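## Task

Put the white knight on square C1, using the letters and numbers printed along the board's edge. Every other square must end with the same contents it had at the start, every piece on the board must stand upright and lie wholly within its square, and the result must hold without the robot touching or supporting anything.

## Robot and tools

Robot: two Kinova Gen3 arms with seven joints each, named left_arm and right_arm. Each carries a Robotiq 2F-85 parallel gripper. The names are labels only; they do not mean left or right in a picture.

Scene frame: the origin sits on the table surface midway between the arms. +x points out across the table, +z points up, and left_arm is on the +y side. Base of left_arm: (+0.011, +0.340, 0) m, quat_wxyz (+0.996, 0, 0, -0.094). Base of right_arm: (-0.042, -0.384, 0) m, quat_wxyz (+0.999, 0, 0, +0.048).

Gripper frame: the fingers extend along its +z axis and close along its y axis. end_effector_position is the point midway between the pads when they are shut. Closed fingertips stick out about 19 mm past that point, open ones about 6 mm. Closing also pushes the tips about 13 mm farther from the wrist, so leave that gap above the table or board.

Tool execute_actions, argument actions: a list holding at most one item. An empty list only reports the state. An item with rows (1 to 15 rows) and steps (at most 15, default 15) is a move; each control step lasts 1/30 s and uses one row, and the final row is reused if steps outnumber rows. An item with only steps (up to 300) is a wait that counts from the previous result and sends nothing. Optional pictures (true/false) sets whether camera images come back. A refused call does nothing.

Each row holds exactly 18 numbers, each in [-1, 1], always for both arms: left_arm first (joints 1 to 7: waist, shoulder, upper arm roll, elbow, forearm roll, wrist pitch, wrist roll; then gripper position; then gripper speed), then the same nine for right_arm. Joint numbers are offsets, not poses: they are measured from the joint angles in the most recent result that listed them (before any such result in a scene, and for later calls within one reply, from where the arm stands when the action begins), never from the preceding row. Scale: 1.0 equals 0.9985 rad for the first four joints and 0.8765 rad for the last three. So all zeros drives the arm back to its reference angles; it is not a pause. Stated joint ranges in rad: waist, upper arm roll, forearm roll and wrist roll -69.115 to 69.115; shoulder -2.250 to 2.250; elbow -2.580 to 2.580; wrist pitch -2.100 to 2.100. A request beyond an end by more than 0.013 rad is refused; true ends may differ by up to 0.013 rad, and an over-request is cut to the end with a note "joint sent to its limit" (possibly about an earlier action). No such note does not prove there is more room.

Gripper position is absolute: +1 fully open (85 mm), 0 about 41 mm, about -0.8 pads touching, -1 close until blocked. Speed sets how quickly the gap changes: about 20 mm/s at -1, 85 at 0, 150 at +1. A full close grips at roughly 190 to 235 N per pad. To hold firmly, send -1 and keep sending it. For a gentler hold, open, then close to just under the object's width. To release, send a width larger than the object. Fingers stay put until the position changes by 0.01 or more, but may re-close toward the request if the object slips or is lost. To leave a gripper unchanged, repeat its previous two numbers; a 0 is a real command.

Motion: joint speed and acceleration are limited and the joints of an arm finish together. Each step's target is kept within 0.304 rad (first four joints) or 0.266 rad (last three) of the measured angle, and is scaled back if it would put the hand more than 70 mm from where it is. Large moves may still be in progress when a result arrives; the arms keep heading for the last row sent until they settle.

Results: a state line per arm gives end_effector_position (m) and end_effector_quat_wxyz in the scene frame; the printed position can be off, more so at long reach. Joint positions and Joint velocities list each arm's joints in column order (rad, rad/s). position_measured_pct is about 50 minus 50 times the finger position, so 0 means fully open; stopping short of the request below 90 means something is held or blocking, and about 90 means the pads met. "joint command not followed" means a clearance check altered some joint targets. HELD marks steps where a row was not fully sent. MOTOR HOT warns from 60 °C; at 75 °C an OVER-TEMPERATURE FAULT makes that arm sag until cool, so do not hold loads longer than needed. A torque fault (contact torque reaching the load limit: 50.2 N m for the first four joints, 31.6 for the last three, held weight included) halts that arm for 10 s and skips the rest of the call.

Cameras: cam_head_left, cam_head_right, cam_left_wrist, cam_right_wrist, each 504x504, delivered in that order. Wrist cameras may be up to about 24 mm and 11 degrees off their nominal frame. zoom_image takes camera and region [x0, y0, x1, y1] in pixels (origin top-left, at most 504 by 504) and returns a sharper crop of that camera's latest image. read_manual only returns licence text. finished_scene takes scene (the number of the current scene), ends it irreversibly and reports success; replying without any tool call ends everything.

Avoid: knocking or dropping pieces, pieces leaving the table, tipping pieces, disturbing other squares, pressing hard on the board, and letting the arms collide. Pieces may be tugged briefly while held, so grip securely, lift clear of neighbours, and set each piece down gently before releasing.

Each tool is called after ">>>" as name(argument=value, ...), one argument or row to a line, values as JSON.

## Session

>>> execute_actions(
  actions=[],
)

Scene clock: 0.00 s of 4000.00 s.
left_arm: end_effector_position=(+0.4269, -0.0372, +0.1899) position_measured_pct=0.0 end_effector_quat_wxyz=(+0.022, +0.954, +0.299, -0.012) | right_arm: end_effector_position=(+0.0824, -0.1508, +0.2606) position_measured_pct=0.0 end_effector_quat_wxyz=(-0.045, -0.180, +0.979, +0.085)
Joint positions: left_arm=[ 0.239  0.704  0.454  1.287 -0.266  1.188 -0.085] | right_arm=[-0.978 -0.093  0.105  2.116 -0.198  1.069  1.056]
Joint velocities: left_arm=[ 0.  0. -0. -0. -0.  0. -0.] | right_arm=[ 0.     0.001  0.    -0.    -0.    -0.001 -0.   ]
Motor temperatures (°C, as the motors report them): left_arm=[30 29 28 32 33 41 38] | right_arm=[32 29 28 32 35 37 36]

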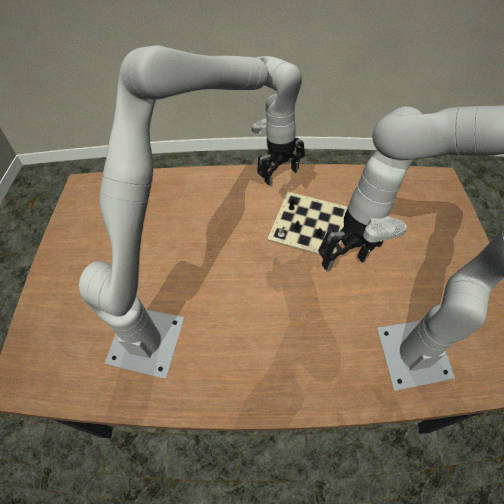

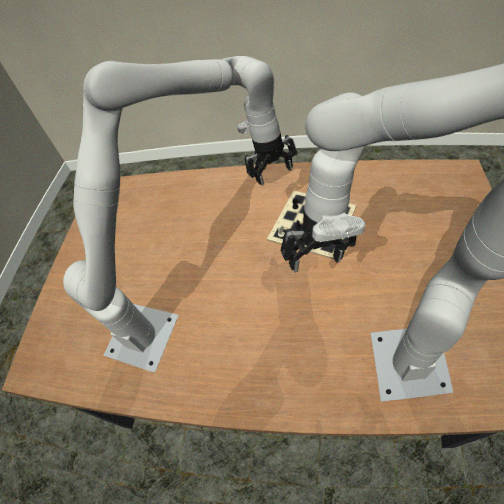

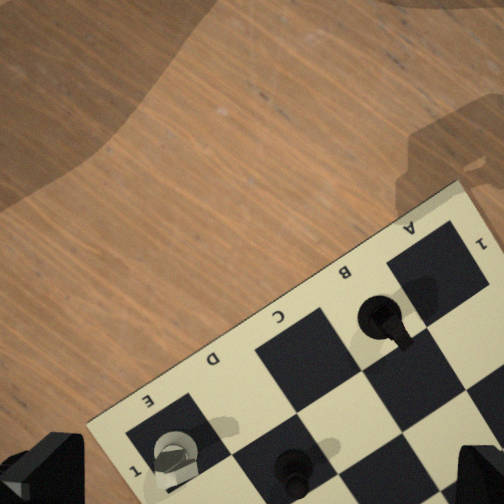

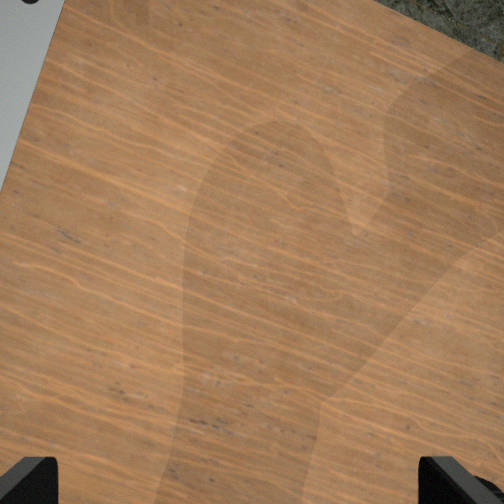

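>>> execute_actions(
  actions=[
    {"rows":[[0.323,-0.036,-0.455,0.244,0.303,-0.28,-1,0.3,0,0,0,0,0,0,0,0,1,0]]},
  ],
  pictures=false,
)

>>> execute_actions(
  actions=[
    {"steps":60},
  ],
)

Scene clock: 33.83 s of 4000.00 s.
left_arm: end_effector_position=(+0.3725, -0.0337, +0.1235) position_measured_pct=33.7 end_effector_quat_wxyz=(+0.003, +0.989, +0.149, -0.006) | right_arm: end_effector_position=(+0.0824, -0.1508, +0.2606) position_measured_pct=0.0 end_effector_quat_wxyz=(-0.045, -0.180, +0.979, +0.085)
Joint positions: left_arm=[ 0.524  0.673  0.057  1.506 -0.027  0.967 -0.5  ] | right_arm=[-0.978 -0.093  0.105  2.116 -0.198  1.069  1.056]
Joint velocities: left_arm=[ 0.235 -0.03  -0.523  0.191  0.2   -0.194 -1.216] | right_arm=[-0.    -0.001 -0.001  0.     0.     0.    -0.001]
Motor temperatures (°C, as the motors report them): left_arm=[30 30 28 33 33 41 38] | right_arm=[32 29 28 32 35 37 36]
Steps of this call (steps 1 to 90: nothing new was sent; then 30.33 s passed at rest; steps 91 to 105: all 15 steps of this action). Readings (joint positions | what the end effector reports):
91: left_arm=[0.241 0.704 0.453 1.287 -0.265 1.187 -0.086] | right_arm=[-0.978 -0.093 0.105 2.116 -0.198 1.069 1.056] | left_arm position_measured_pct=0.0 | right_arm position_measured_pct=0.0
92: left_arm=[0.247 0.703 0.447 1.291 -0.262 1.183 -0.090] | right_arm=[-0.978 -0.093 0.105 2.116 -0.198 1.069 1.056] | left_arm position_measured_pct=0.4 | right_arm position_measured_pct=0.0
94: left_arm=[0.277 0.698 0.420 1.313 -0.239 1.161 -0.113] | right_arm=[-0.978 -0.093 0.105 2.116 -0.198 1.069 1.056] | left_arm position_measured_pct=4.8 | right_arm position_measured_pct=0.0
98: left_arm=[0.394 0.685 0.302 1.400 -0.142 1.073 -0.219] | right_arm=[-0.978 -0.093 0.105 2.116 -0.198 1.069 1.056] | left_arm position_measured_pct=15.9 | right_arm position_measured_pct=0.0
105: the state above

Scene clock: 35.83 s of 4000.00 s.
left_arm: end_effector_position=(+0.3712, -0.0292, +0.1192) position_measured_pct=34.9 end_effector_quat_wxyz=(+0.000, +0.998, -0.070, +0.000) | right_arm: end_effector_position=(+0.0824, -0.1508, +0.2606) position_measured_pct=0.0 end_effector_quat_wxyz=(-0.045, -0.180, +0.979, +0.085)
Joint positions: left_arm=[ 0.562  0.668 -0.     1.53  -0.     0.942 -0.962] | right_arm=[-0.978 -0.093  0.105  2.116 -0.198  1.069  1.056]
Joint velocities: left_arm=[ 0.    -0.001  0.    -0.     0.     0.001  0.   ] | right_arm=[ 0.    -0.002 -0.    -0.     0.    -0.    -0.001]
Motor temperatures (°C, as the motors report them): left_arm=[30 30 28 33 33 41 38] | right_arm=[32 29 28 32 35 37 36]
Steps of this call (steps 1 to 30: the robot went on to your last target; steps 31 to 60: nothing new was sent). Readings (joint positions | what the end effector reports):
1: left_arm=[0.531 0.673 0.042 1.512 -0.021 0.961 -0.540] | right_arm=[-0.978 -0.093 0.105 2.116 -0.198 1.069 1.056] | left_arm position_measured_pct=34.5 | right_arm position_measured_pct=0.0
2: left_arm=[0.537 0.672 0.032 1.516 -0.016 0.957 -0.581] | right_arm=[-0.978 -0.093 0.105 2.116 -0.198 1.069 1.056] | left_arm position_measured_pct=34.5 | right_arm position_measured_pct=0.0
4: left_arm=[0.546 0.670 0.019 1.522 -0.009 0.951 -0.662] | right_arm=[-0.978 -0.093 0.105 2.116 -0.198 1.069 1.056] | left_arm position_measured_pct=34.9 | right_arm position_measured_pct=0.0
8: left_arm=[0.556 0.669 0.006 1.527 -0.003 0.945 -0.825] | right_arm=[-0.978 -0.093 0.105 2.116 -0.198 1.069 1.056] | left_arm position_measured_pct=34.9 | right_arm position_measured_pct=0.0
60: the state above
All arms were judged still, so your last target was given up. Only a new action makes them travel on or press farther. Fingers that are still opening or closing keep moving.

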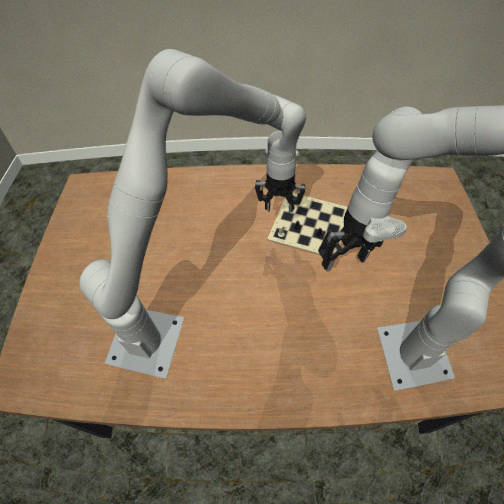

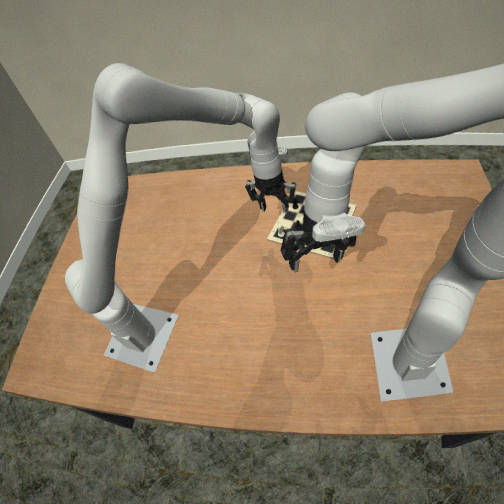

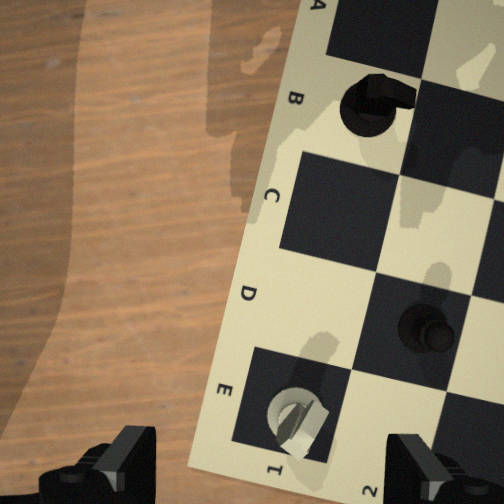

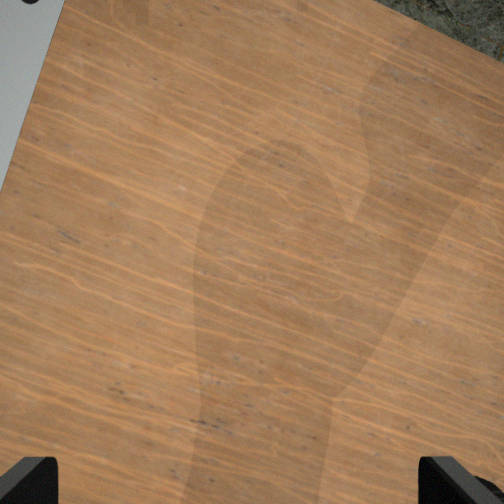

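>>> execute_actions(
  actions=[
    {"rows":[[0.027,0.066,0,0.038,0,-0.118,-0.49,-0.15,0,0,0,0,0,0,0,0,1,0]]},
  ],
  pictures=false,
)

>>> execute_actions(
  actions=[
    {"steps":30},
  ],
)

>>> zoom_image(
  camera="cam_head_left",
  region=[240,170,340,270],
)

Scene clock: 54.57 s of 4000.00 s.
left_arm: end_effector_position=(+0.3616, -0.0392, +0.0765) position_measured_pct=57.5 end_effector_quat_wxyz=(+0.000, +0.956, -0.293, +0.001) | right_arm: end_effector_position=(+0.0824, -0.1508, +0.2606) position_measured_pct=0.0 end_effector_quat_wxyz=(-0.045, -0.180, +0.979, +0.085)
Joint positions: left_arm=[ 0.588  0.733  0.     1.568 -0.     0.839 -1.39 ] | right_arm=[-0.978 -0.093  0.105  2.116 -0.198  1.069  1.056]
Joint velocities: left_arm=[ 0.003  0.006 -0.002  0.001 -0.001 -0.008 -0.076] | right_arm=[-0.    -0.001  0.     0.     0.    -0.    -0.001]
Motor temperatures (°C, as the motors report them): left_arm=[30 30 28 33 33 41 38] | right_arm=[32 29 28 32 35 37 36]
Steps of this call (steps 1 to 90: nothing new was sent; then 15.23 s passed at rest; steps 91 to 105: all 15 steps of this action). Readings (joint positions | what the end effector reports):
91: left_arm=[0.562 0.669 -0.000 1.530 -0.000 0.942 -0.963] | right_arm=[-0.978 -0.093 0.105 2.116 -0.198 1.069 1.056] | left_arm position_measured_pct=34.9 | right_arm position_measured_pct=0.0
92: left_arm=[0.563 0.671 -0.000 1.532 -0.000 0.938 -0.972] | right_arm=[-0.978 -0.093 0.105 2.116 -0.198 1.069 1.056] | left_arm position_measured_pct=35.3 | right_arm position_measured_pct=0.0
94: left_arm=[0.569 0.685 -0.001 1.539 -0.000 0.918 -1.023] | right_arm=[-0.978 -0.093 0.105 2.116 -0.198 1.069 1.056] | left_arm position_measured_pct=39.7 | right_arm position_measured_pct=0.0
98: left_arm=[0.580 0.713 0.000 1.556 -0.000 0.871 -1.183] | right_arm=[-0.978 -0.093 0.105 2.116 -0.198 1.069 1.056] | left_arm position_measured_pct=50.8 | right_arm position_measured_pct=0.0
105: the state above

Scene clock: 55.57 s of 4000.00 s.
left_arm: end_effector_position=(+0.3615, -0.0392, +0.0760) position_measured_pct=57.5 end_effector_quat_wxyz=(+0.000, +0.956, -0.294, +0.000) | right_arm: end_effector_position=(+0.0824, -0.1508, +0.2606) position_measured_pct=0.0 end_effector_quat_wxyz=(-0.045, -0.180, +0.979, +0.085)
Joint positions: left_arm=[ 0.589  0.734 -0.     1.568 -0.     0.839 -1.391] | right_arm=[-0.978 -0.093  0.105  2.116 -0.198  1.069  1.056]
Joint velocities: left_arm=[-0.    -0.     0.    -0.001  0.    -0.     0.   ] | right_arm=[ 0. -0. -0. -0.  0.  0. -0.]
Motor temperatures (°C, as the motors report them): left_arm=[30 30 28 33 33 41 38] | right_arm=[32 29 28 32 35 37 36]
Steps of this call (steps 1 to 15: the robot went on to your last target; steps 16 to 30: nothing new was sent). Readings (joint positions | what the end effector reports):
1: left_arm=[0.588 0.733 0.000 1.568 -0.000 0.839 -1.391] | right_arm=[-0.978 -0.093 0.105 2.116 -0.198 1.069 1.056] | left_arm position_measured_pct=57.5 | right_arm position_measured_pct=0.0
2: left_arm=[0.588 0.733 -0.000 1.568 -0.000 0.839 -1.391] | right_arm=[-0.978 -0.093 0.105 2.116 -0.198 1.069 1.056] | left_arm position_measured_pct=57.5 | right_arm position_measured_pct=0.0
4: left_arm=[0.588 0.734 -0.000 1.568 -0.000 0.839 -1.391] | right_arm=[-0.978 -0.093 0.105 2.116 -0.198 1.069 1.056] | left_arm position_measured_pct=57.5 | right_arm position_measured_pct=0.0
8: left_arm=[0.589 0.734 -0.000 1.568 -0.000 0.839 -1.391] | right_arm=[-0.978 -0.093 0.105 2.116 -0.198 1.069 1.056] | left_arm position_measured_pct=57.5 | right_arm position_measured_pct=0.0
30: the state above
All arms were judged still, so your last target was given up. Only a new action makes them travel on or press farther. Fingers that are still opening or closing keep moving.

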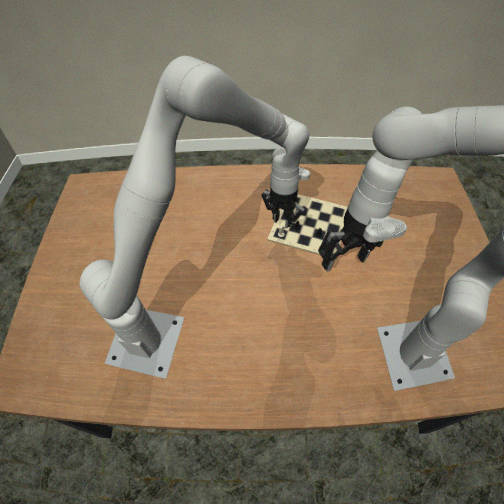

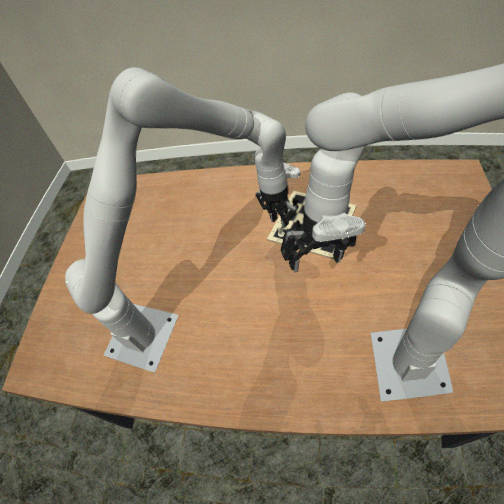

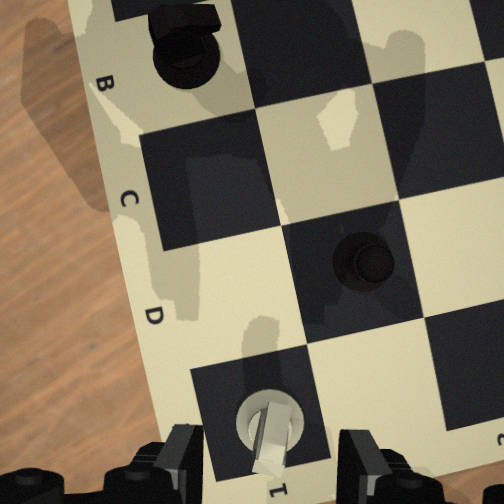

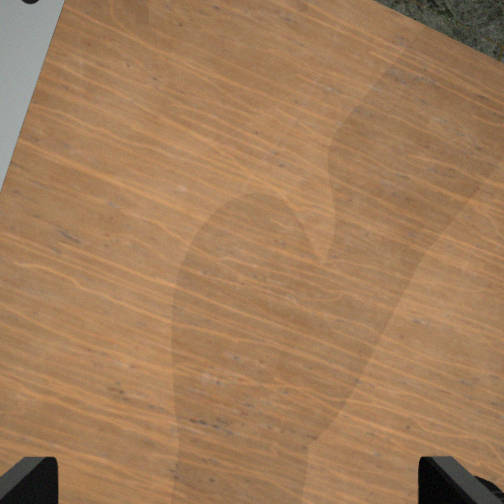

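Region (240, 170, 340, 270) of cam_head_left's 504x504 image, scaled by 5.040, with more detail than that image has.

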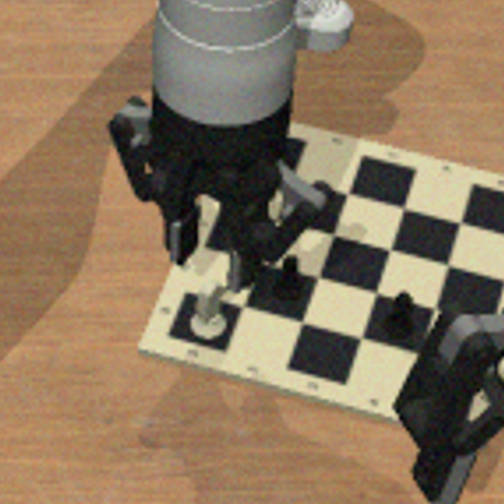

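>>> execute_actions(
  actions=[
    {"rows":[[0.002,0.051,0,0.021,0,-0.082,-0.11,-0.15,0,0,0,0,0,0,0,0,1,0]]},
  ],
)

>>> zoom_image(
  camera="cam_head_left",
  region=[240,170,340,270],
)

Scene clock: 65.10 s of 4000.00 s.
left_arm: end_effector_position=(+0.3607, -0.0398, +0.0451) position_measured_pct=57.5 end_effector_quat_wxyz=(+0.000, +0.940, -0.341, +0.000) | right_arm: end_effector_position=(+0.0824, -0.1508, +0.2606) position_measured_pct=0.0 end_effector_quat_wxyz=(-0.045, -0.180, +0.979, +0.085)
Joint positions: left_arm=[ 0.591  0.785 -0.     1.589 -0.     0.767 -1.488] | right_arm=[-0.978 -0.093  0.105  2.116 -0.198  1.069  1.056]
Joint velocities: left_arm=[ 0.     0.003  0.    -0.    -0.001  0.001  0.001] | right_arm=[ 0.     0.001  0.    -0.    -0.     0.001  0.001]
Motor temperatures (°C, as the motors report them): left_arm=[30 31 28 33 33 41 38] | right_arm=[32 29 28 32 35 37 36]
Steps of this call (steps 1 to 90: nothing new was sent; then 6.03 s passed at rest; steps 91 to 105: all 15 steps of this action). Readings (joint positions | what the end effector reports):
91: left_arm=[0.589 0.735 -0.000 1.568 -0.000 0.838 -1.393] | right_arm=[-0.978 -0.093 0.105 2.116 -0.198 1.069 1.056] | left_arm position_measured_pct=57.5 | right_arm position_measured_pct=0.0
92: left_arm=[0.589 0.741 -0.000 1.570 -0.000 0.830 -1.401] | right_arm=[-0.978 -0.093 0.105 2.116 -0.198 1.069 1.056] | left_arm position_measured_pct=57.5 | right_arm position_measured_pct=0.0
94: left_arm=[0.590 0.766 -0.000 1.580 -0.000 0.797 -1.446] | right_arm=[-0.978 -0.093 0.105 2.116 -0.198 1.069 1.056] | left_arm position_measured_pct=57.5 | right_arm position_measured_pct=0.0
98: left_arm=[0.590 0.783 -0.000 1.589 -0.000 0.768 -1.487] | right_arm=[-0.978 -0.093 0.105 2.116 -0.198 1.069 1.056] | left_arm position_measured_pct=57.5 | right_arm position_measured_pct=0.0
105: the state above

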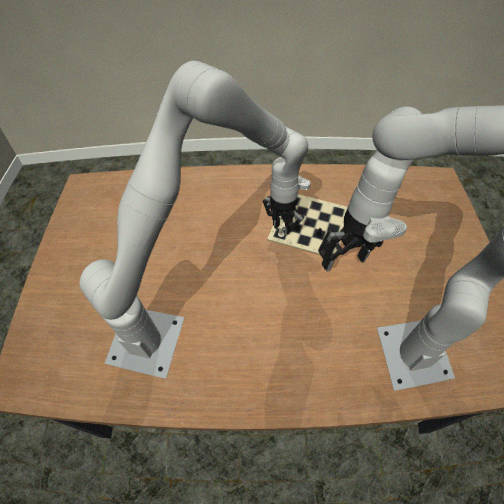

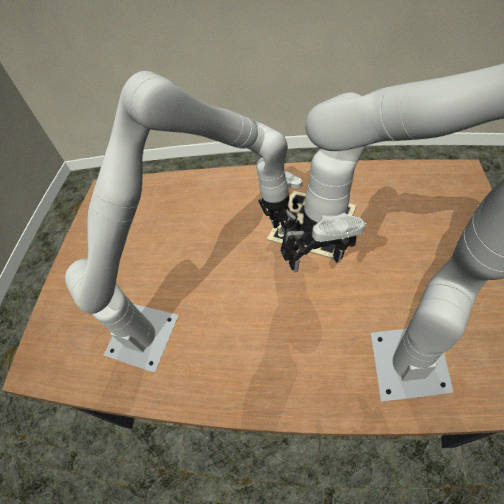

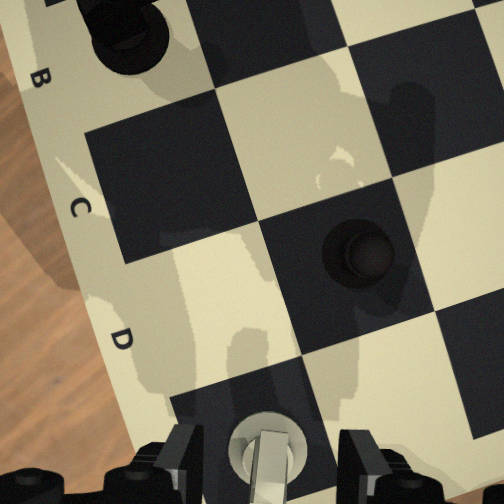

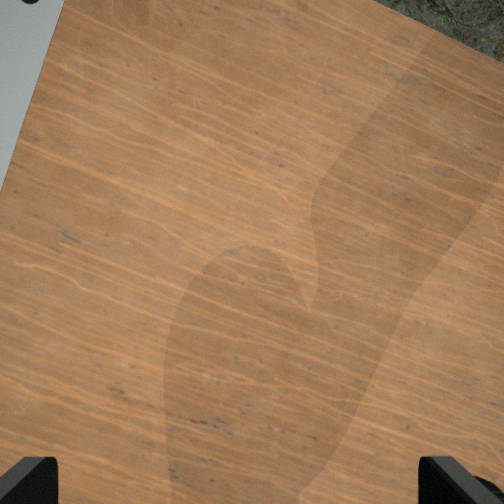

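Region (240, 170, 340, 270) of cam_head_left's 504x504 image, scaled by 5.040, with more detail than that image has.

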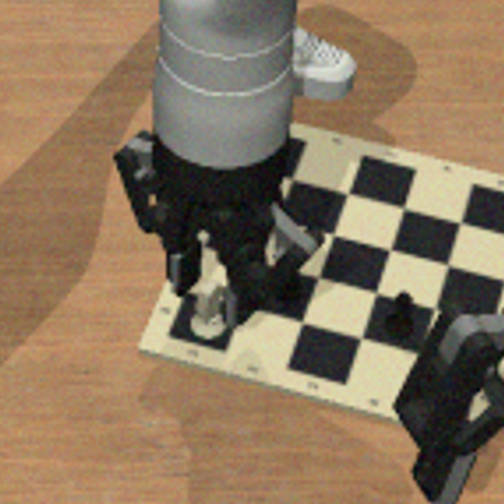

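>>> execute_actions(
  actions=[
    {"rows":[[0,0.012,0,0.004,0,-0.018,0,-1,-0.6,0,0,0,0,0,0,0,1,0]]},
  ],
  pictures=false,
)

>>> execute_actions(
  actions=[
    {"steps":20},
  ],
  pictures=false,
)

>>> execute_actions(
  actions=[
    {"rows":[[0,-0.063,0,-0.025,0,0.1,0,-1,-0.6,0,0,0,0,0,0,0,1,0]]},
  ],
)

Scene clock: 73.53 s of 4000.00 s.
left_arm: end_effector_position=(+0.3606, -0.0397, +0.0381) position_measured_pct=77.4 end_effector_quat_wxyz=(+0.000, +0.940, -0.341, +0.000) | right_arm: end_effector_position=(+0.0824, -0.1508, +0.2606) position_measured_pct=0.0 end_effector_quat_wxyz=(-0.045, -0.180, +0.979, +0.085)
Joint positions: left_arm=[ 0.591  0.797 -0.     1.593 -0.     0.751 -1.488] | right_arm=[-0.978 -0.093  0.105  2.116 -0.198  1.069  1.056]
Joint velocities: left_arm=[-0.     0.001  0.     0.    -0.    -0.001  0.001] | right_arm=[-0.    -0.001  0.    -0.    -0.     0.     0.   ]
Motor temperatures (°C, as the motors report them): left_arm=[30 31 28 33 33 41 38] | right_arm=[32 29 28 32 35 37 36]
Steps of this call (steps 1 to 15: the robot went on to your last target; steps 16 to 90: nothing new was sent; then 4.93 s passed at rest; steps 91 to 105: all 15 steps of this action). Readings (joint positions | what the end effector reports):
91: left_arm=[0.591 0.786 -0.000 1.589 -0.000 0.766 -1.488] | right_arm=[-0.978 -0.093 0.105 2.116 -0.198 1.069 1.056] | left_arm position_measured_pct=57.5 | right_arm position_measured_pct=0.0
92: left_arm=[0.591 0.790 -0.000 1.590 -0.000 0.761 -1.488] | right_arm=[-0.978 -0.093 0.105 2.116 -0.198 1.069 1.056] | left_arm position_measured_pct=57.9 | right_arm position_measured_pct=0.0
94: left_arm=[0.591 0.795 -0.000 1.593 -0.000 0.754 -1.488] | right_arm=[-0.978 -0.093 0.105 2.116 -0.198 1.069 1.056] | left_arm position_measured_pct=60.3 | right_arm position_measured_pct=0.0
98: left_arm=[0.591 0.796 -0.000 1.593 -0.000 0.751 -1.488] | right_arm=[-0.978 -0.093 0.105 2.116 -0.198 1.069 1.056] | left_arm position_measured_pct=66.3 | right_arm position_measured_pct=0.0
105: the state above

Scene clock: 74.20 s of 4000.00 s.
left_arm: end_effector_position=(+0.3607, -0.0398, +0.0383) position_measured_pct=85.3 end_effector_quat_wxyz=(+0.000, +0.940, -0.341, +0.001) | right_arm: end_effector_position=(+0.0824, -0.1508, +0.2606) position_measured_pct=0.0 end_effector_quat_wxyz=(-0.045, -0.180, +0.979, +0.085)
Joint positions: left_arm=[ 0.591  0.796 -0.     1.593 -0.     0.751 -1.488] | right_arm=[-0.978 -0.093  0.105  2.116 -0.198  1.069  1.056]
Joint velocities: left_arm=[ 0.    -0.     0.    -0.001  0.    -0.001 -0.   ] | right_arm=[-0.     0.001  0.    -0.     0.    -0.    -0.   ]
Motor temperatures (°C, as the motors report them): left_arm=[30 31 28 33 33 41 38] | right_arm=[32 29 28 32 35 37 36]
Steps of this call (steps 1 to 15: the robot went on to your last target; steps 16 to 20: nothing new was sent). Readings (joint positions | what the end effector reports):
1: left_arm=[0.591 0.797 -0.000 1.593 -0.000 0.751 -1.488] | right_arm=[-0.978 -0.093 0.105 2.116 -0.198 1.069 1.056] | left_arm position_measured_pct=79.0 | right_arm position_measured_pct=0.0
2: left_arm=[0.591 0.797 -0.000 1.593 -0.000 0.751 -1.488] | right_arm=[-0.978 -0.093 0.105 2.116 -0.198 1.069 1.056] | left_arm position_measured_pct=81.0 | right_arm position_measured_pct=0.0
4: left_arm=[0.591 0.796 -0.000 1.593 -0.000 0.751 -1.488] | right_arm=[-0.978 -0.093 0.105 2.116 -0.198 1.069 1.056] | left_arm position_measured_pct=82.9 | right_arm position_measured_pct=0.0
8: left_arm=[0.591 0.796 -0.000 1.593 -0.000 0.751 -1.488] | right_arm=[-0.978 -0.093 0.105 2.116 -0.198 1.069 1.056] | left_arm position_measured_pct=84.9 | right_arm position_measured_pct=0.0
20: the state above
All arms were judged still, so your last target was given up. Only a new action makes them travel on or press farther. Fingers that are still opening or closing keep moving.

Scene clock: 74.70 s of 4000.00 s.
left_arm: end_effector_position=(+0.3608, -0.0400, +0.0762) position_measured_pct=85.3 end_effector_quat_wxyz=(+0.000, +0.940, -0.341, +0.001) | right_arm: end_effector_position=(+0.0824, -0.1508, +0.2606) position_measured_pct=0.0 end_effector_quat_wxyz=(-0.045, -0.180, +0.979, +0.085)
Joint positions: left_arm=[ 0.591  0.734 -0.     1.568 -0.     0.839 -1.488] | right_arm=[-0.978 -0.093  0.105  2.116 -0.198  1.069  1.056]
Joint velocities: left_arm=[ 0.    -0.004 -0.     0.     0.001  0.001 -0.   ] | right_arm=[-0. -0.  0. -0.  0. -0. -0.]
Motor temperatures (°C, as the motors report them): left_arm=[30 31 28 33 33 41 38] | right_arm=[32 29 28 32 35 37 36]
Steps of this call (steps 1 to 15: all 15 steps of this action). Readings (joint positions | what the end effector reports):
1: left_arm=[0.591 0.795 -0.000 1.593 -0.000 0.752 -1.488] | right_arm=[-0.978 -0.093 0.105 2.116 -0.198 1.069 1.056] | left_arm position_measured_pct=85.3 | right_arm position_measured_pct=0.0
2: left_arm=[0.591 0.789 -0.000 1.591 -0.000 0.759 -1.488] | right_arm=[-0.978 -0.093 0.105 2.116 -0.198 1.069 1.056] | left_arm position_measured_pct=85.3 | right_arm position_measured_pct=0.0
4: left_arm=[0.591 0.762 -0.000 1.582 -0.000 0.795 -1.488] | right_arm=[-0.978 -0.093 0.105 2.116 -0.198 1.069 1.056] | left_arm position_measured_pct=85.3 | right_arm position_measured_pct=0.0
8: left_arm=[0.591 0.736 -0.000 1.568 -0.000 0.837 -1.488] | right_arm=[-0.978 -0.093 0.105 2.116 -0.198 1.069 1.056] | left_arm position_measured_pct=85.3 | right_arm position_measured_pct=0.0
15: the state above

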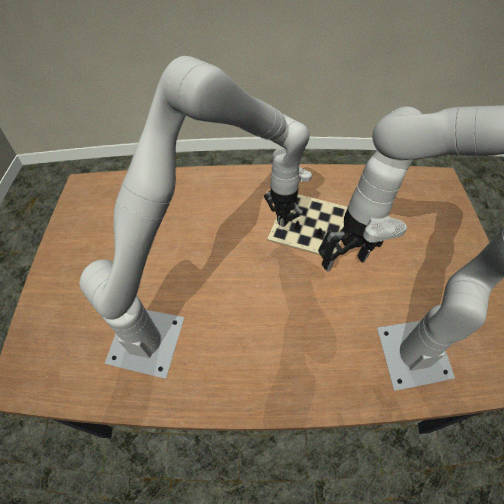

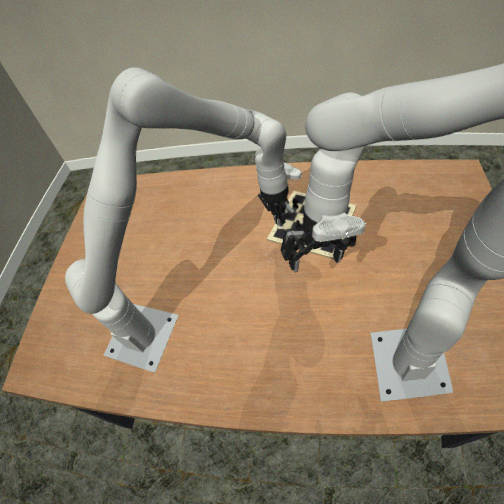

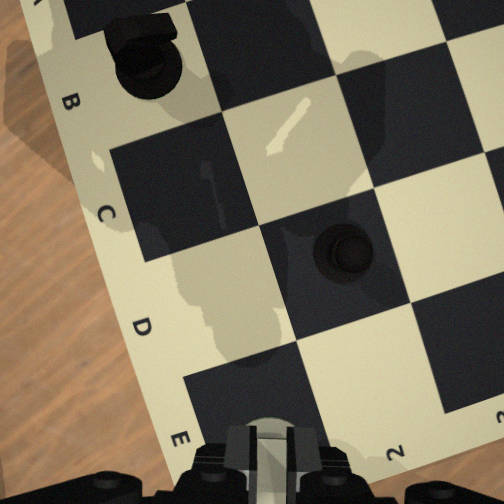

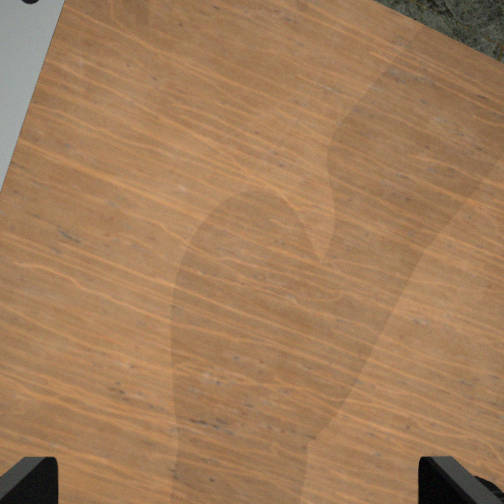

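>>> execute_actions(
  actions=[
    {"rows":[[-0.06,0.17,0,-0.297,0,0.145,0.3,-1,-0.6,0,0,0,0,0,0,0,1,0]]},
  ],
  pictures=false,
)

>>> execute_actions(
  actions=[
    {"steps":20},
  ],
)

>>> zoom_image(
  camera="cam_head_left",
  region=[240,170,340,270],
)

Scene clock: 93.57 s of 4000.00 s.
left_arm: end_effector_position=(+0.4381, -0.0667, +0.0579) position_measured_pct=85.3 end_effector_quat_wxyz=(+0.001, +0.983, -0.186, +0.002) | right_arm: end_effector_position=(+0.0824, -0.1508, +0.2606) position_measured_pct=0.0 end_effector_quat_wxyz=(-0.045, -0.180, +0.979, +0.085)
Joint positions: left_arm=[ 0.532  0.898 -0.001  1.275 -0.     0.965 -1.225] | right_arm=[-0.978 -0.093  0.105  2.116 -0.198  1.069  1.056]
Joint velocities: left_arm=[-0.012  0.028  0.001 -0.054  0.001  0.028  0.041] | right_arm=[ 0.    -0.001  0.    -0.     0.    -0.     0.001]
Motor temperatures (°C, as the motors report them): left_arm=[30 31 28 33 33 41 38] | right_arm=[32 29 28 32 35 37 36]
Steps of this call (steps 1 to 15: the robot went on to your last target; steps 16 to 90: nothing new was sent; then 15.37 s passed at rest; steps 91 to 105: all 15 steps of this action). Readings (joint positions | what the end effector reports):
91: left_arm=[0.590 0.734 -0.000 1.567 -0.000 0.839 -1.487] | right_arm=[-0.978 -0.093 0.105 2.116 -0.198 1.069 1.056] | left_arm position_measured_pct=85.3 | right_arm position_measured_pct=0.0
92: left_arm=[0.589 0.738 0.000 1.561 -0.000 0.842 -1.483] | right_arm=[-0.978 -0.093 0.105 2.116 -0.198 1.069 1.056] | left_arm position_measured_pct=85.3 | right_arm position_measured_pct=0.0
94: left_arm=[0.583 0.756 0.001 1.534 0.000 0.854 -1.460] | right_arm=[-0.978 -0.093 0.105 2.116 -0.198 1.069 1.056] | left_arm position_measured_pct=85.3 | right_arm position_measured_pct=0.0
98: left_arm=[0.559 0.826 0.001 1.413 0.000 0.905 -1.352] | right_arm=[-0.978 -0.093 0.105 2.116 -0.198 1.069 1.056] | left_arm position_measured_pct=85.3 | right_arm position_measured_pct=0.0
105: the state above

Scene clock: 94.23 s of 4000.00 s.
left_arm: end_effector_position=(+0.4382, -0.0666, +0.0554) position_measured_pct=85.3 end_effector_quat_wxyz=(+0.000, +0.983, -0.185, +0.000) | right_arm: end_effector_position=(+0.0824, -0.1508, +0.2606) position_measured_pct=0.0 end_effector_quat_wxyz=(-0.045, -0.180, +0.979, +0.085)
Joint positions: left_arm=[ 0.531  0.903 -0.     1.271 -0.     0.966 -1.225] | right_arm=[-0.978 -0.093  0.105  2.116 -0.198  1.069  1.056]
Joint velocities: left_arm=[ 0.    -0.    -0.     0.001 -0.    -0.004 -0.   ] | right_arm=[ 0.     0.001 -0.001 -0.     0.     0.     0.   ]
Motor temperatures (°C, as the motors report them): left_arm=[30 31 28 33 33 41 38] | right_arm=[32 29 28 32 35 37 36]
Steps of this call (steps 1 to 15: the robot went on to your last target; steps 16 to 20: nothing new was sent). Readings (joint positions | what the end effector reports):
1: left_arm=[0.532 0.898 -0.001 1.273 -0.000 0.965 -1.225] | right_arm=[-0.978 -0.093 0.105 2.116 -0.198 1.069 1.056] | left_arm position_measured_pct=85.3 | right_arm position_measured_pct=0.0
2: left_arm=[0.531 0.900 -0.000 1.273 -0.000 0.966 -1.225] | right_arm=[-0.978 -0.093 0.105 2.116 -0.198 1.069 1.056] | left_arm position_measured_pct=85.3 | right_arm position_measured_pct=0.0
4: left_arm=[0.531 0.901 -0.000 1.272 -0.000 0.966 -1.225] | right_arm=[-0.978 -0.093 0.105 2.116 -0.198 1.069 1.056] | left_arm position_measured_pct=85.3 | right_arm position_measured_pct=0.0
8: left_arm=[0.531 0.903 -0.000 1.272 -0.000 0.966 -1.225] | right_arm=[-0.978 -0.093 0.105 2.116 -0.198 1.069 1.056] | left_arm position_measured_pct=85.3 | right_arm position_measured_pct=0.0
20: the state above
All arms were judged still, so your last target was given up. Only a new action makes them travel on or press farther. Fingers that are still opening or closing keep moving.

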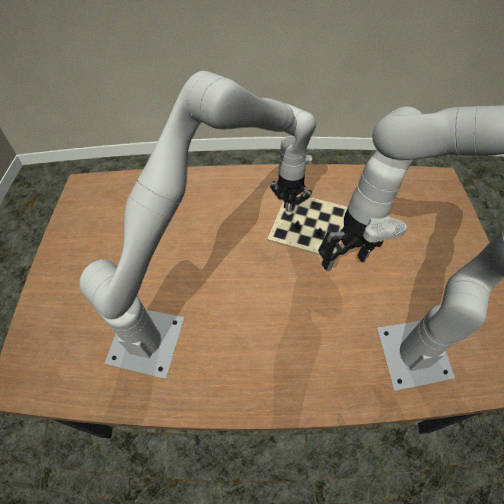

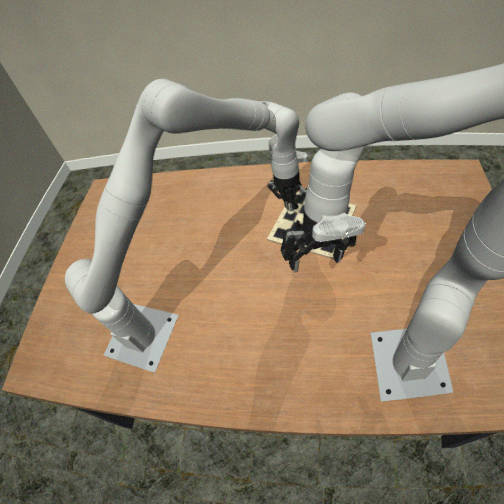

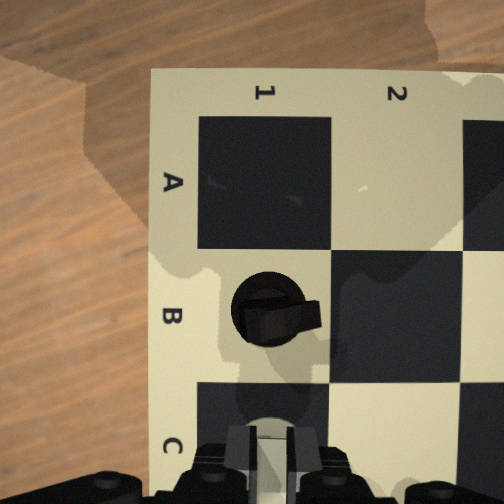

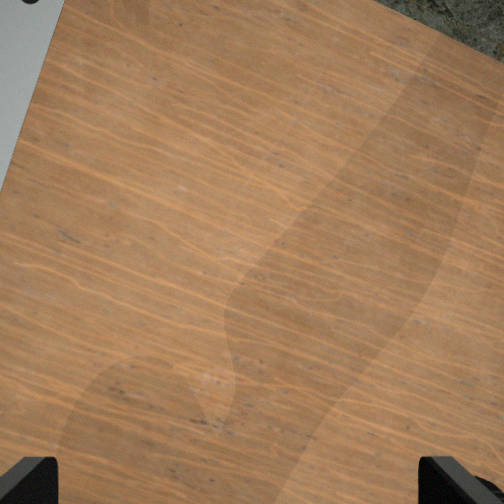

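Region (240, 170, 340, 270) of cam_head_left's 504x504 image, scaled by 5.040, with more detail than that image has.

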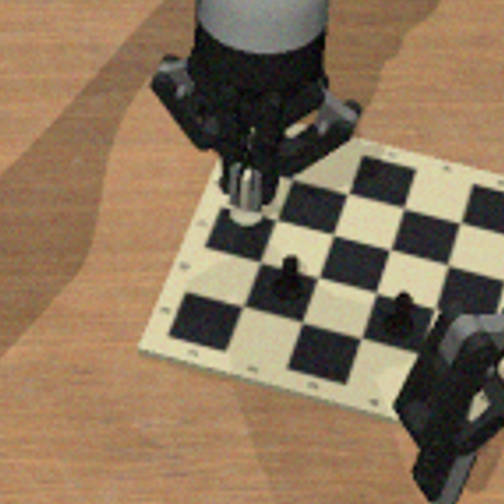

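>>> execute_actions(
  actions=[
    {"rows":[[0,0.005,0,0.007,0,-0.014,0,-1,-0.6,0,0,0,0,0,0,0,1,0],[0,0.005,0,0.007,0,-0.014,0,-1,-0.6,0,0,0,0,0,0,0,1,0],[0,0.01,0,0.014,0,-0.027,0,-1,-0.6,0,0,0,0,0,0,0,1,0],[0,0.01,0,0.014,0,-0.027,0,-1,-0.6,0,0,0,0,0,0,0,1,0],[0,0.014,0,0.019,0,-0.038,0,-1,-0.6,0,0,0,0,0,0,0,1,0],[0,0.014,0,0.019,0,-0.038,0,-1,-0.6,0,0,0,0,0,0,0,1,0],[0,0.0175,0,0.022,0,-0.045,0,-1,-0.6,0,0,0,0,0,0,0,1,0]]},
  ],
  pictures=false,
)

>>> execute_actions(
  actions=[
    {"rows":[[0,0,0,0,0,0,0,-0.2,-0.3,0,0,0,0,0,0,0,1,0]]},
  ],
  pictures=false,
)

>>> execute_actions(
  actions=[
    {"rows":[[0,-0.07,0,-0.035,0,0.12,0,-0.2,-0.3,0,0,0,0,0,0,0,1,0]]},
  ],
)

Scene clock: 119.47 s of 4000.00 s.
left_arm: end_effector_position=(+0.4361, -0.0648, +0.0396) position_measured_pct=85.3 end_effector_quat_wxyz=(+0.000, +0.983, -0.185, +0.000) | right_arm: end_effector_position=(+0.0824, -0.1508, +0.2606) position_measured_pct=0.0 end_effector_quat_wxyz=(-0.045, -0.180, +0.979, +0.085)
Joint positions: left_arm=[ 0.531  0.921 -0.     1.293 -0.     0.927 -1.225] | right_arm=[-0.978 -0.093  0.105  2.116 -0.198  1.069  1.056]
Joint velocities: left_arm=[ 0.     0.001 -0.     0.001 -0.    -0.003 -0.001] | right_arm=[-0.    -0.    -0.    -0.     0.     0.     0.001]
Motor temperatures (°C, as the motors report them): left_arm=[30 32 28 33 33 41 38] | right_arm=[32 29 28 32 35 37 36]
Steps of this call (steps 1 to 90: nothing new was sent; then 21.73 s passed at rest; steps 91 to 105: all 15 steps of this action). Readings (joint positions | what the end effector reports):
91: left_arm=[0.531 0.904 -0.000 1.272 -0.000 0.965 -1.225] | right_arm=[-0.978 -0.093 0.105 2.116 -0.198 1.069 1.056] | left_arm position_measured_pct=85.3 | right_arm position_measured_pct=0.0
92: left_arm=[0.531 0.906 -0.000 1.274 -0.000 0.960 -1.225] | right_arm=[-0.978 -0.093 0.105 2.116 -0.198 1.069 1.056] | left_arm position_measured_pct=85.3 | right_arm position_measured_pct=0.0
94: left_arm=[0.531 0.910 -0.000 1.280 -0.000 0.951 -1.225] | right_arm=[-0.978 -0.093 0.105 2.116 -0.198 1.069 1.056] | left_arm position_measured_pct=85.3 | right_arm position_measured_pct=0.0
98: left_arm=[0.531 0.918 -0.000 1.291 -0.000 0.932 -1.225] | right_arm=[-0.978 -0.093 0.105 2.116 -0.198 1.069 1.056] | left_arm position_measured_pct=85.3 | right_arm position_measured_pct=0.0
105: the state above

Scene clock: 119.97 s of 4000.00 s.
left_arm: end_effector_position=(+0.4361, -0.0648, +0.0396) position_measured_pct=60.7 end_effector_quat_wxyz=(+0.000, +0.983, -0.185, +0.000) | right_arm: end_effector_position=(+0.0824, -0.1508, +0.2606) position_measured_pct=0.0 end_effector_quat_wxyz=(-0.045, -0.180, +0.979, +0.085)
Joint positions: left_arm=[ 0.531  0.921 -0.     1.293 -0.     0.927 -1.225] | right_arm=[-0.978 -0.093  0.105  2.116 -0.198  1.069  1.056]
Joint velocities: left_arm=[ 0.     0.    -0.    -0.001  0.     0.     0.   ] | right_arm=[-0.     0.     0.     0.     0.    -0.     0.001]
Motor temperatures (°C, as the motors report them): left_arm=[30 32 28 33 33 41 38] | right_arm=[32 29 28 32 35 37 36]
Steps of this call (steps 1 to 15: all 15 steps of this action). Readings (joint positions | what the end effector reports):
1: left_arm=[0.531 0.921 -0.000 1.293 -0.000 0.927 -1.225] | right_arm=[-0.978 -0.093 0.105 2.116 -0.198 1.069 1.056] | left_arm position_measured_pct=85.3 | right_arm position_measured_pct=0.0
2: left_arm=[0.531 0.921 -0.000 1.293 -0.000 0.927 -1.225] | right_arm=[-0.978 -0.093 0.105 2.116 -0.198 1.069 1.056] | left_arm position_measured_pct=84.9 | right_arm position_measured_pct=0.0
4: left_arm=[0.531 0.921 -0.000 1.293 -0.000 0.927 -1.225] | right_arm=[-0.978 -0.093 0.105 2.116 -0.198 1.069 1.056] | left_arm position_measured_pct=81.3 | right_arm position_measured_pct=0.0
8: left_arm=[0.531 0.921 -0.000 1.293 -0.000 0.927 -1.225] | right_arm=[-0.978 -0.093 0.105 2.116 -0.198 1.069 1.056] | left_arm position_measured_pct=73.0 | right_arm position_measured_pct=0.0
15: the state above

Scene clock: 120.47 s of 4000.00 s.
left_arm: end_effector_position=(+0.4358, -0.0645, +0.0895) position_measured_pct=59.9 end_effector_quat_wxyz=(-0.000, +0.983, -0.185, +0.000) | right_arm: end_effector_position=(+0.0824, -0.1508, +0.2606) position_measured_pct=0.0 end_effector_quat_wxyz=(-0.045, -0.180, +0.979, +0.085)
Joint positions: left_arm=[ 0.531  0.851 -0.     1.258 -0.     1.032 -1.225] | right_arm=[-0.978 -0.093  0.105  2.116 -0.198  1.069  1.056]
Joint velocities: left_arm=[-0.    -0.003  0.    -0.    -0.     0.     0.   ] | right_arm=[ 0.  0.  0.  0. -0.  0.  0.]
Motor temperatures (°C, as the motors report them): left_arm=[30 32 28 33 33 41 38] | right_arm=[32 29 28 32 35 37 36]
Steps of this call (steps 1 to 15: all 15 steps of this action). Readings (joint positions | what the end effector reports):
1: left_arm=[0.531 0.919 -0.000 1.293 -0.000 0.928 -1.225] | right_arm=[-0.978 -0.093 0.105 2.116 -0.198 1.069 1.056] | left_arm position_measured_pct=60.3 | right_arm position_measured_pct=0.0
2: left_arm=[0.531 0.914 -0.000 1.291 -0.000 0.935 -1.225] | right_arm=[-0.978 -0.093 0.105 2.116 -0.198 1.069 1.056] | left_arm position_measured_pct=60.3 | right_arm position_measured_pct=0.0
4: left_arm=[0.531 0.887 -0.000 1.279 -0.000 0.975 -1.225] | right_arm=[-0.978 -0.093 0.105 2.116 -0.198 1.069 1.056] | left_arm position_measured_pct=59.9 | right_arm position_measured_pct=0.0
8: left_arm=[0.531 0.853 0.000 1.258 -0.000 1.030 -1.225] | right_arm=[-0.978 -0.093 0.105 2.116 -0.198 1.069 1.056] | left_arm position_measured_pct=59.9 | right_arm position_measured_pct=0.0
15: the state above

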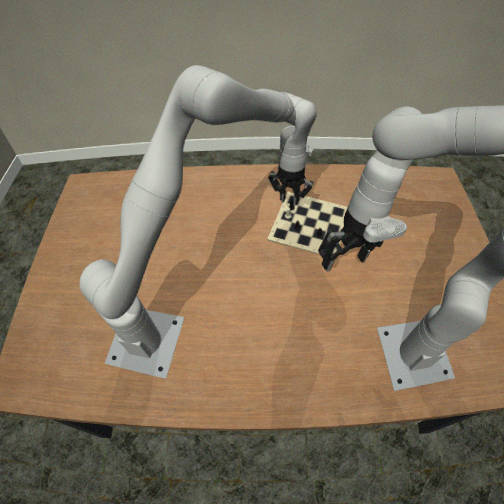

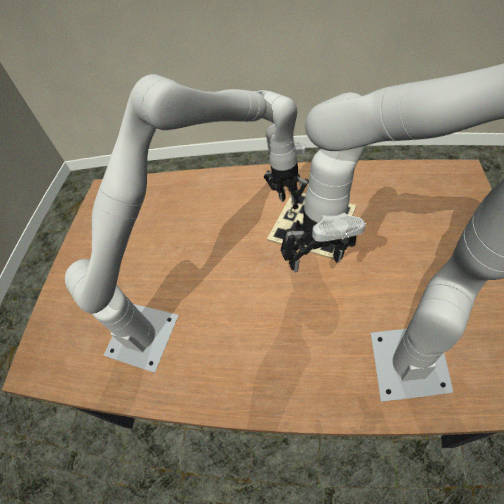

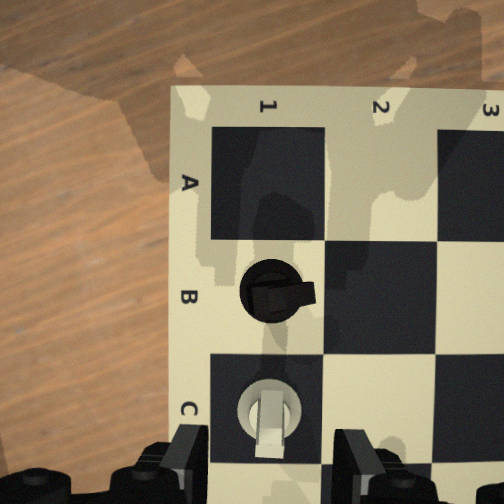

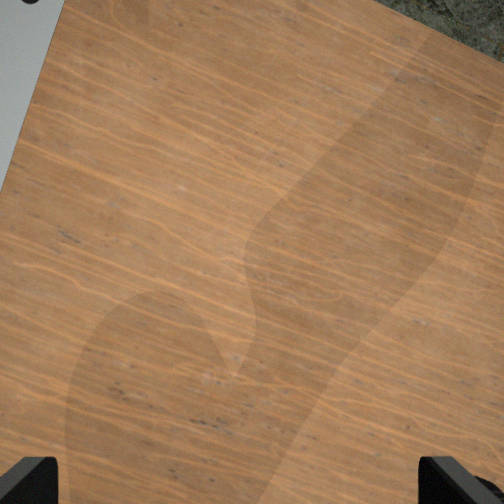

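>>> finished_scene(
  scene=1,
)

The scene is finished: the task was done.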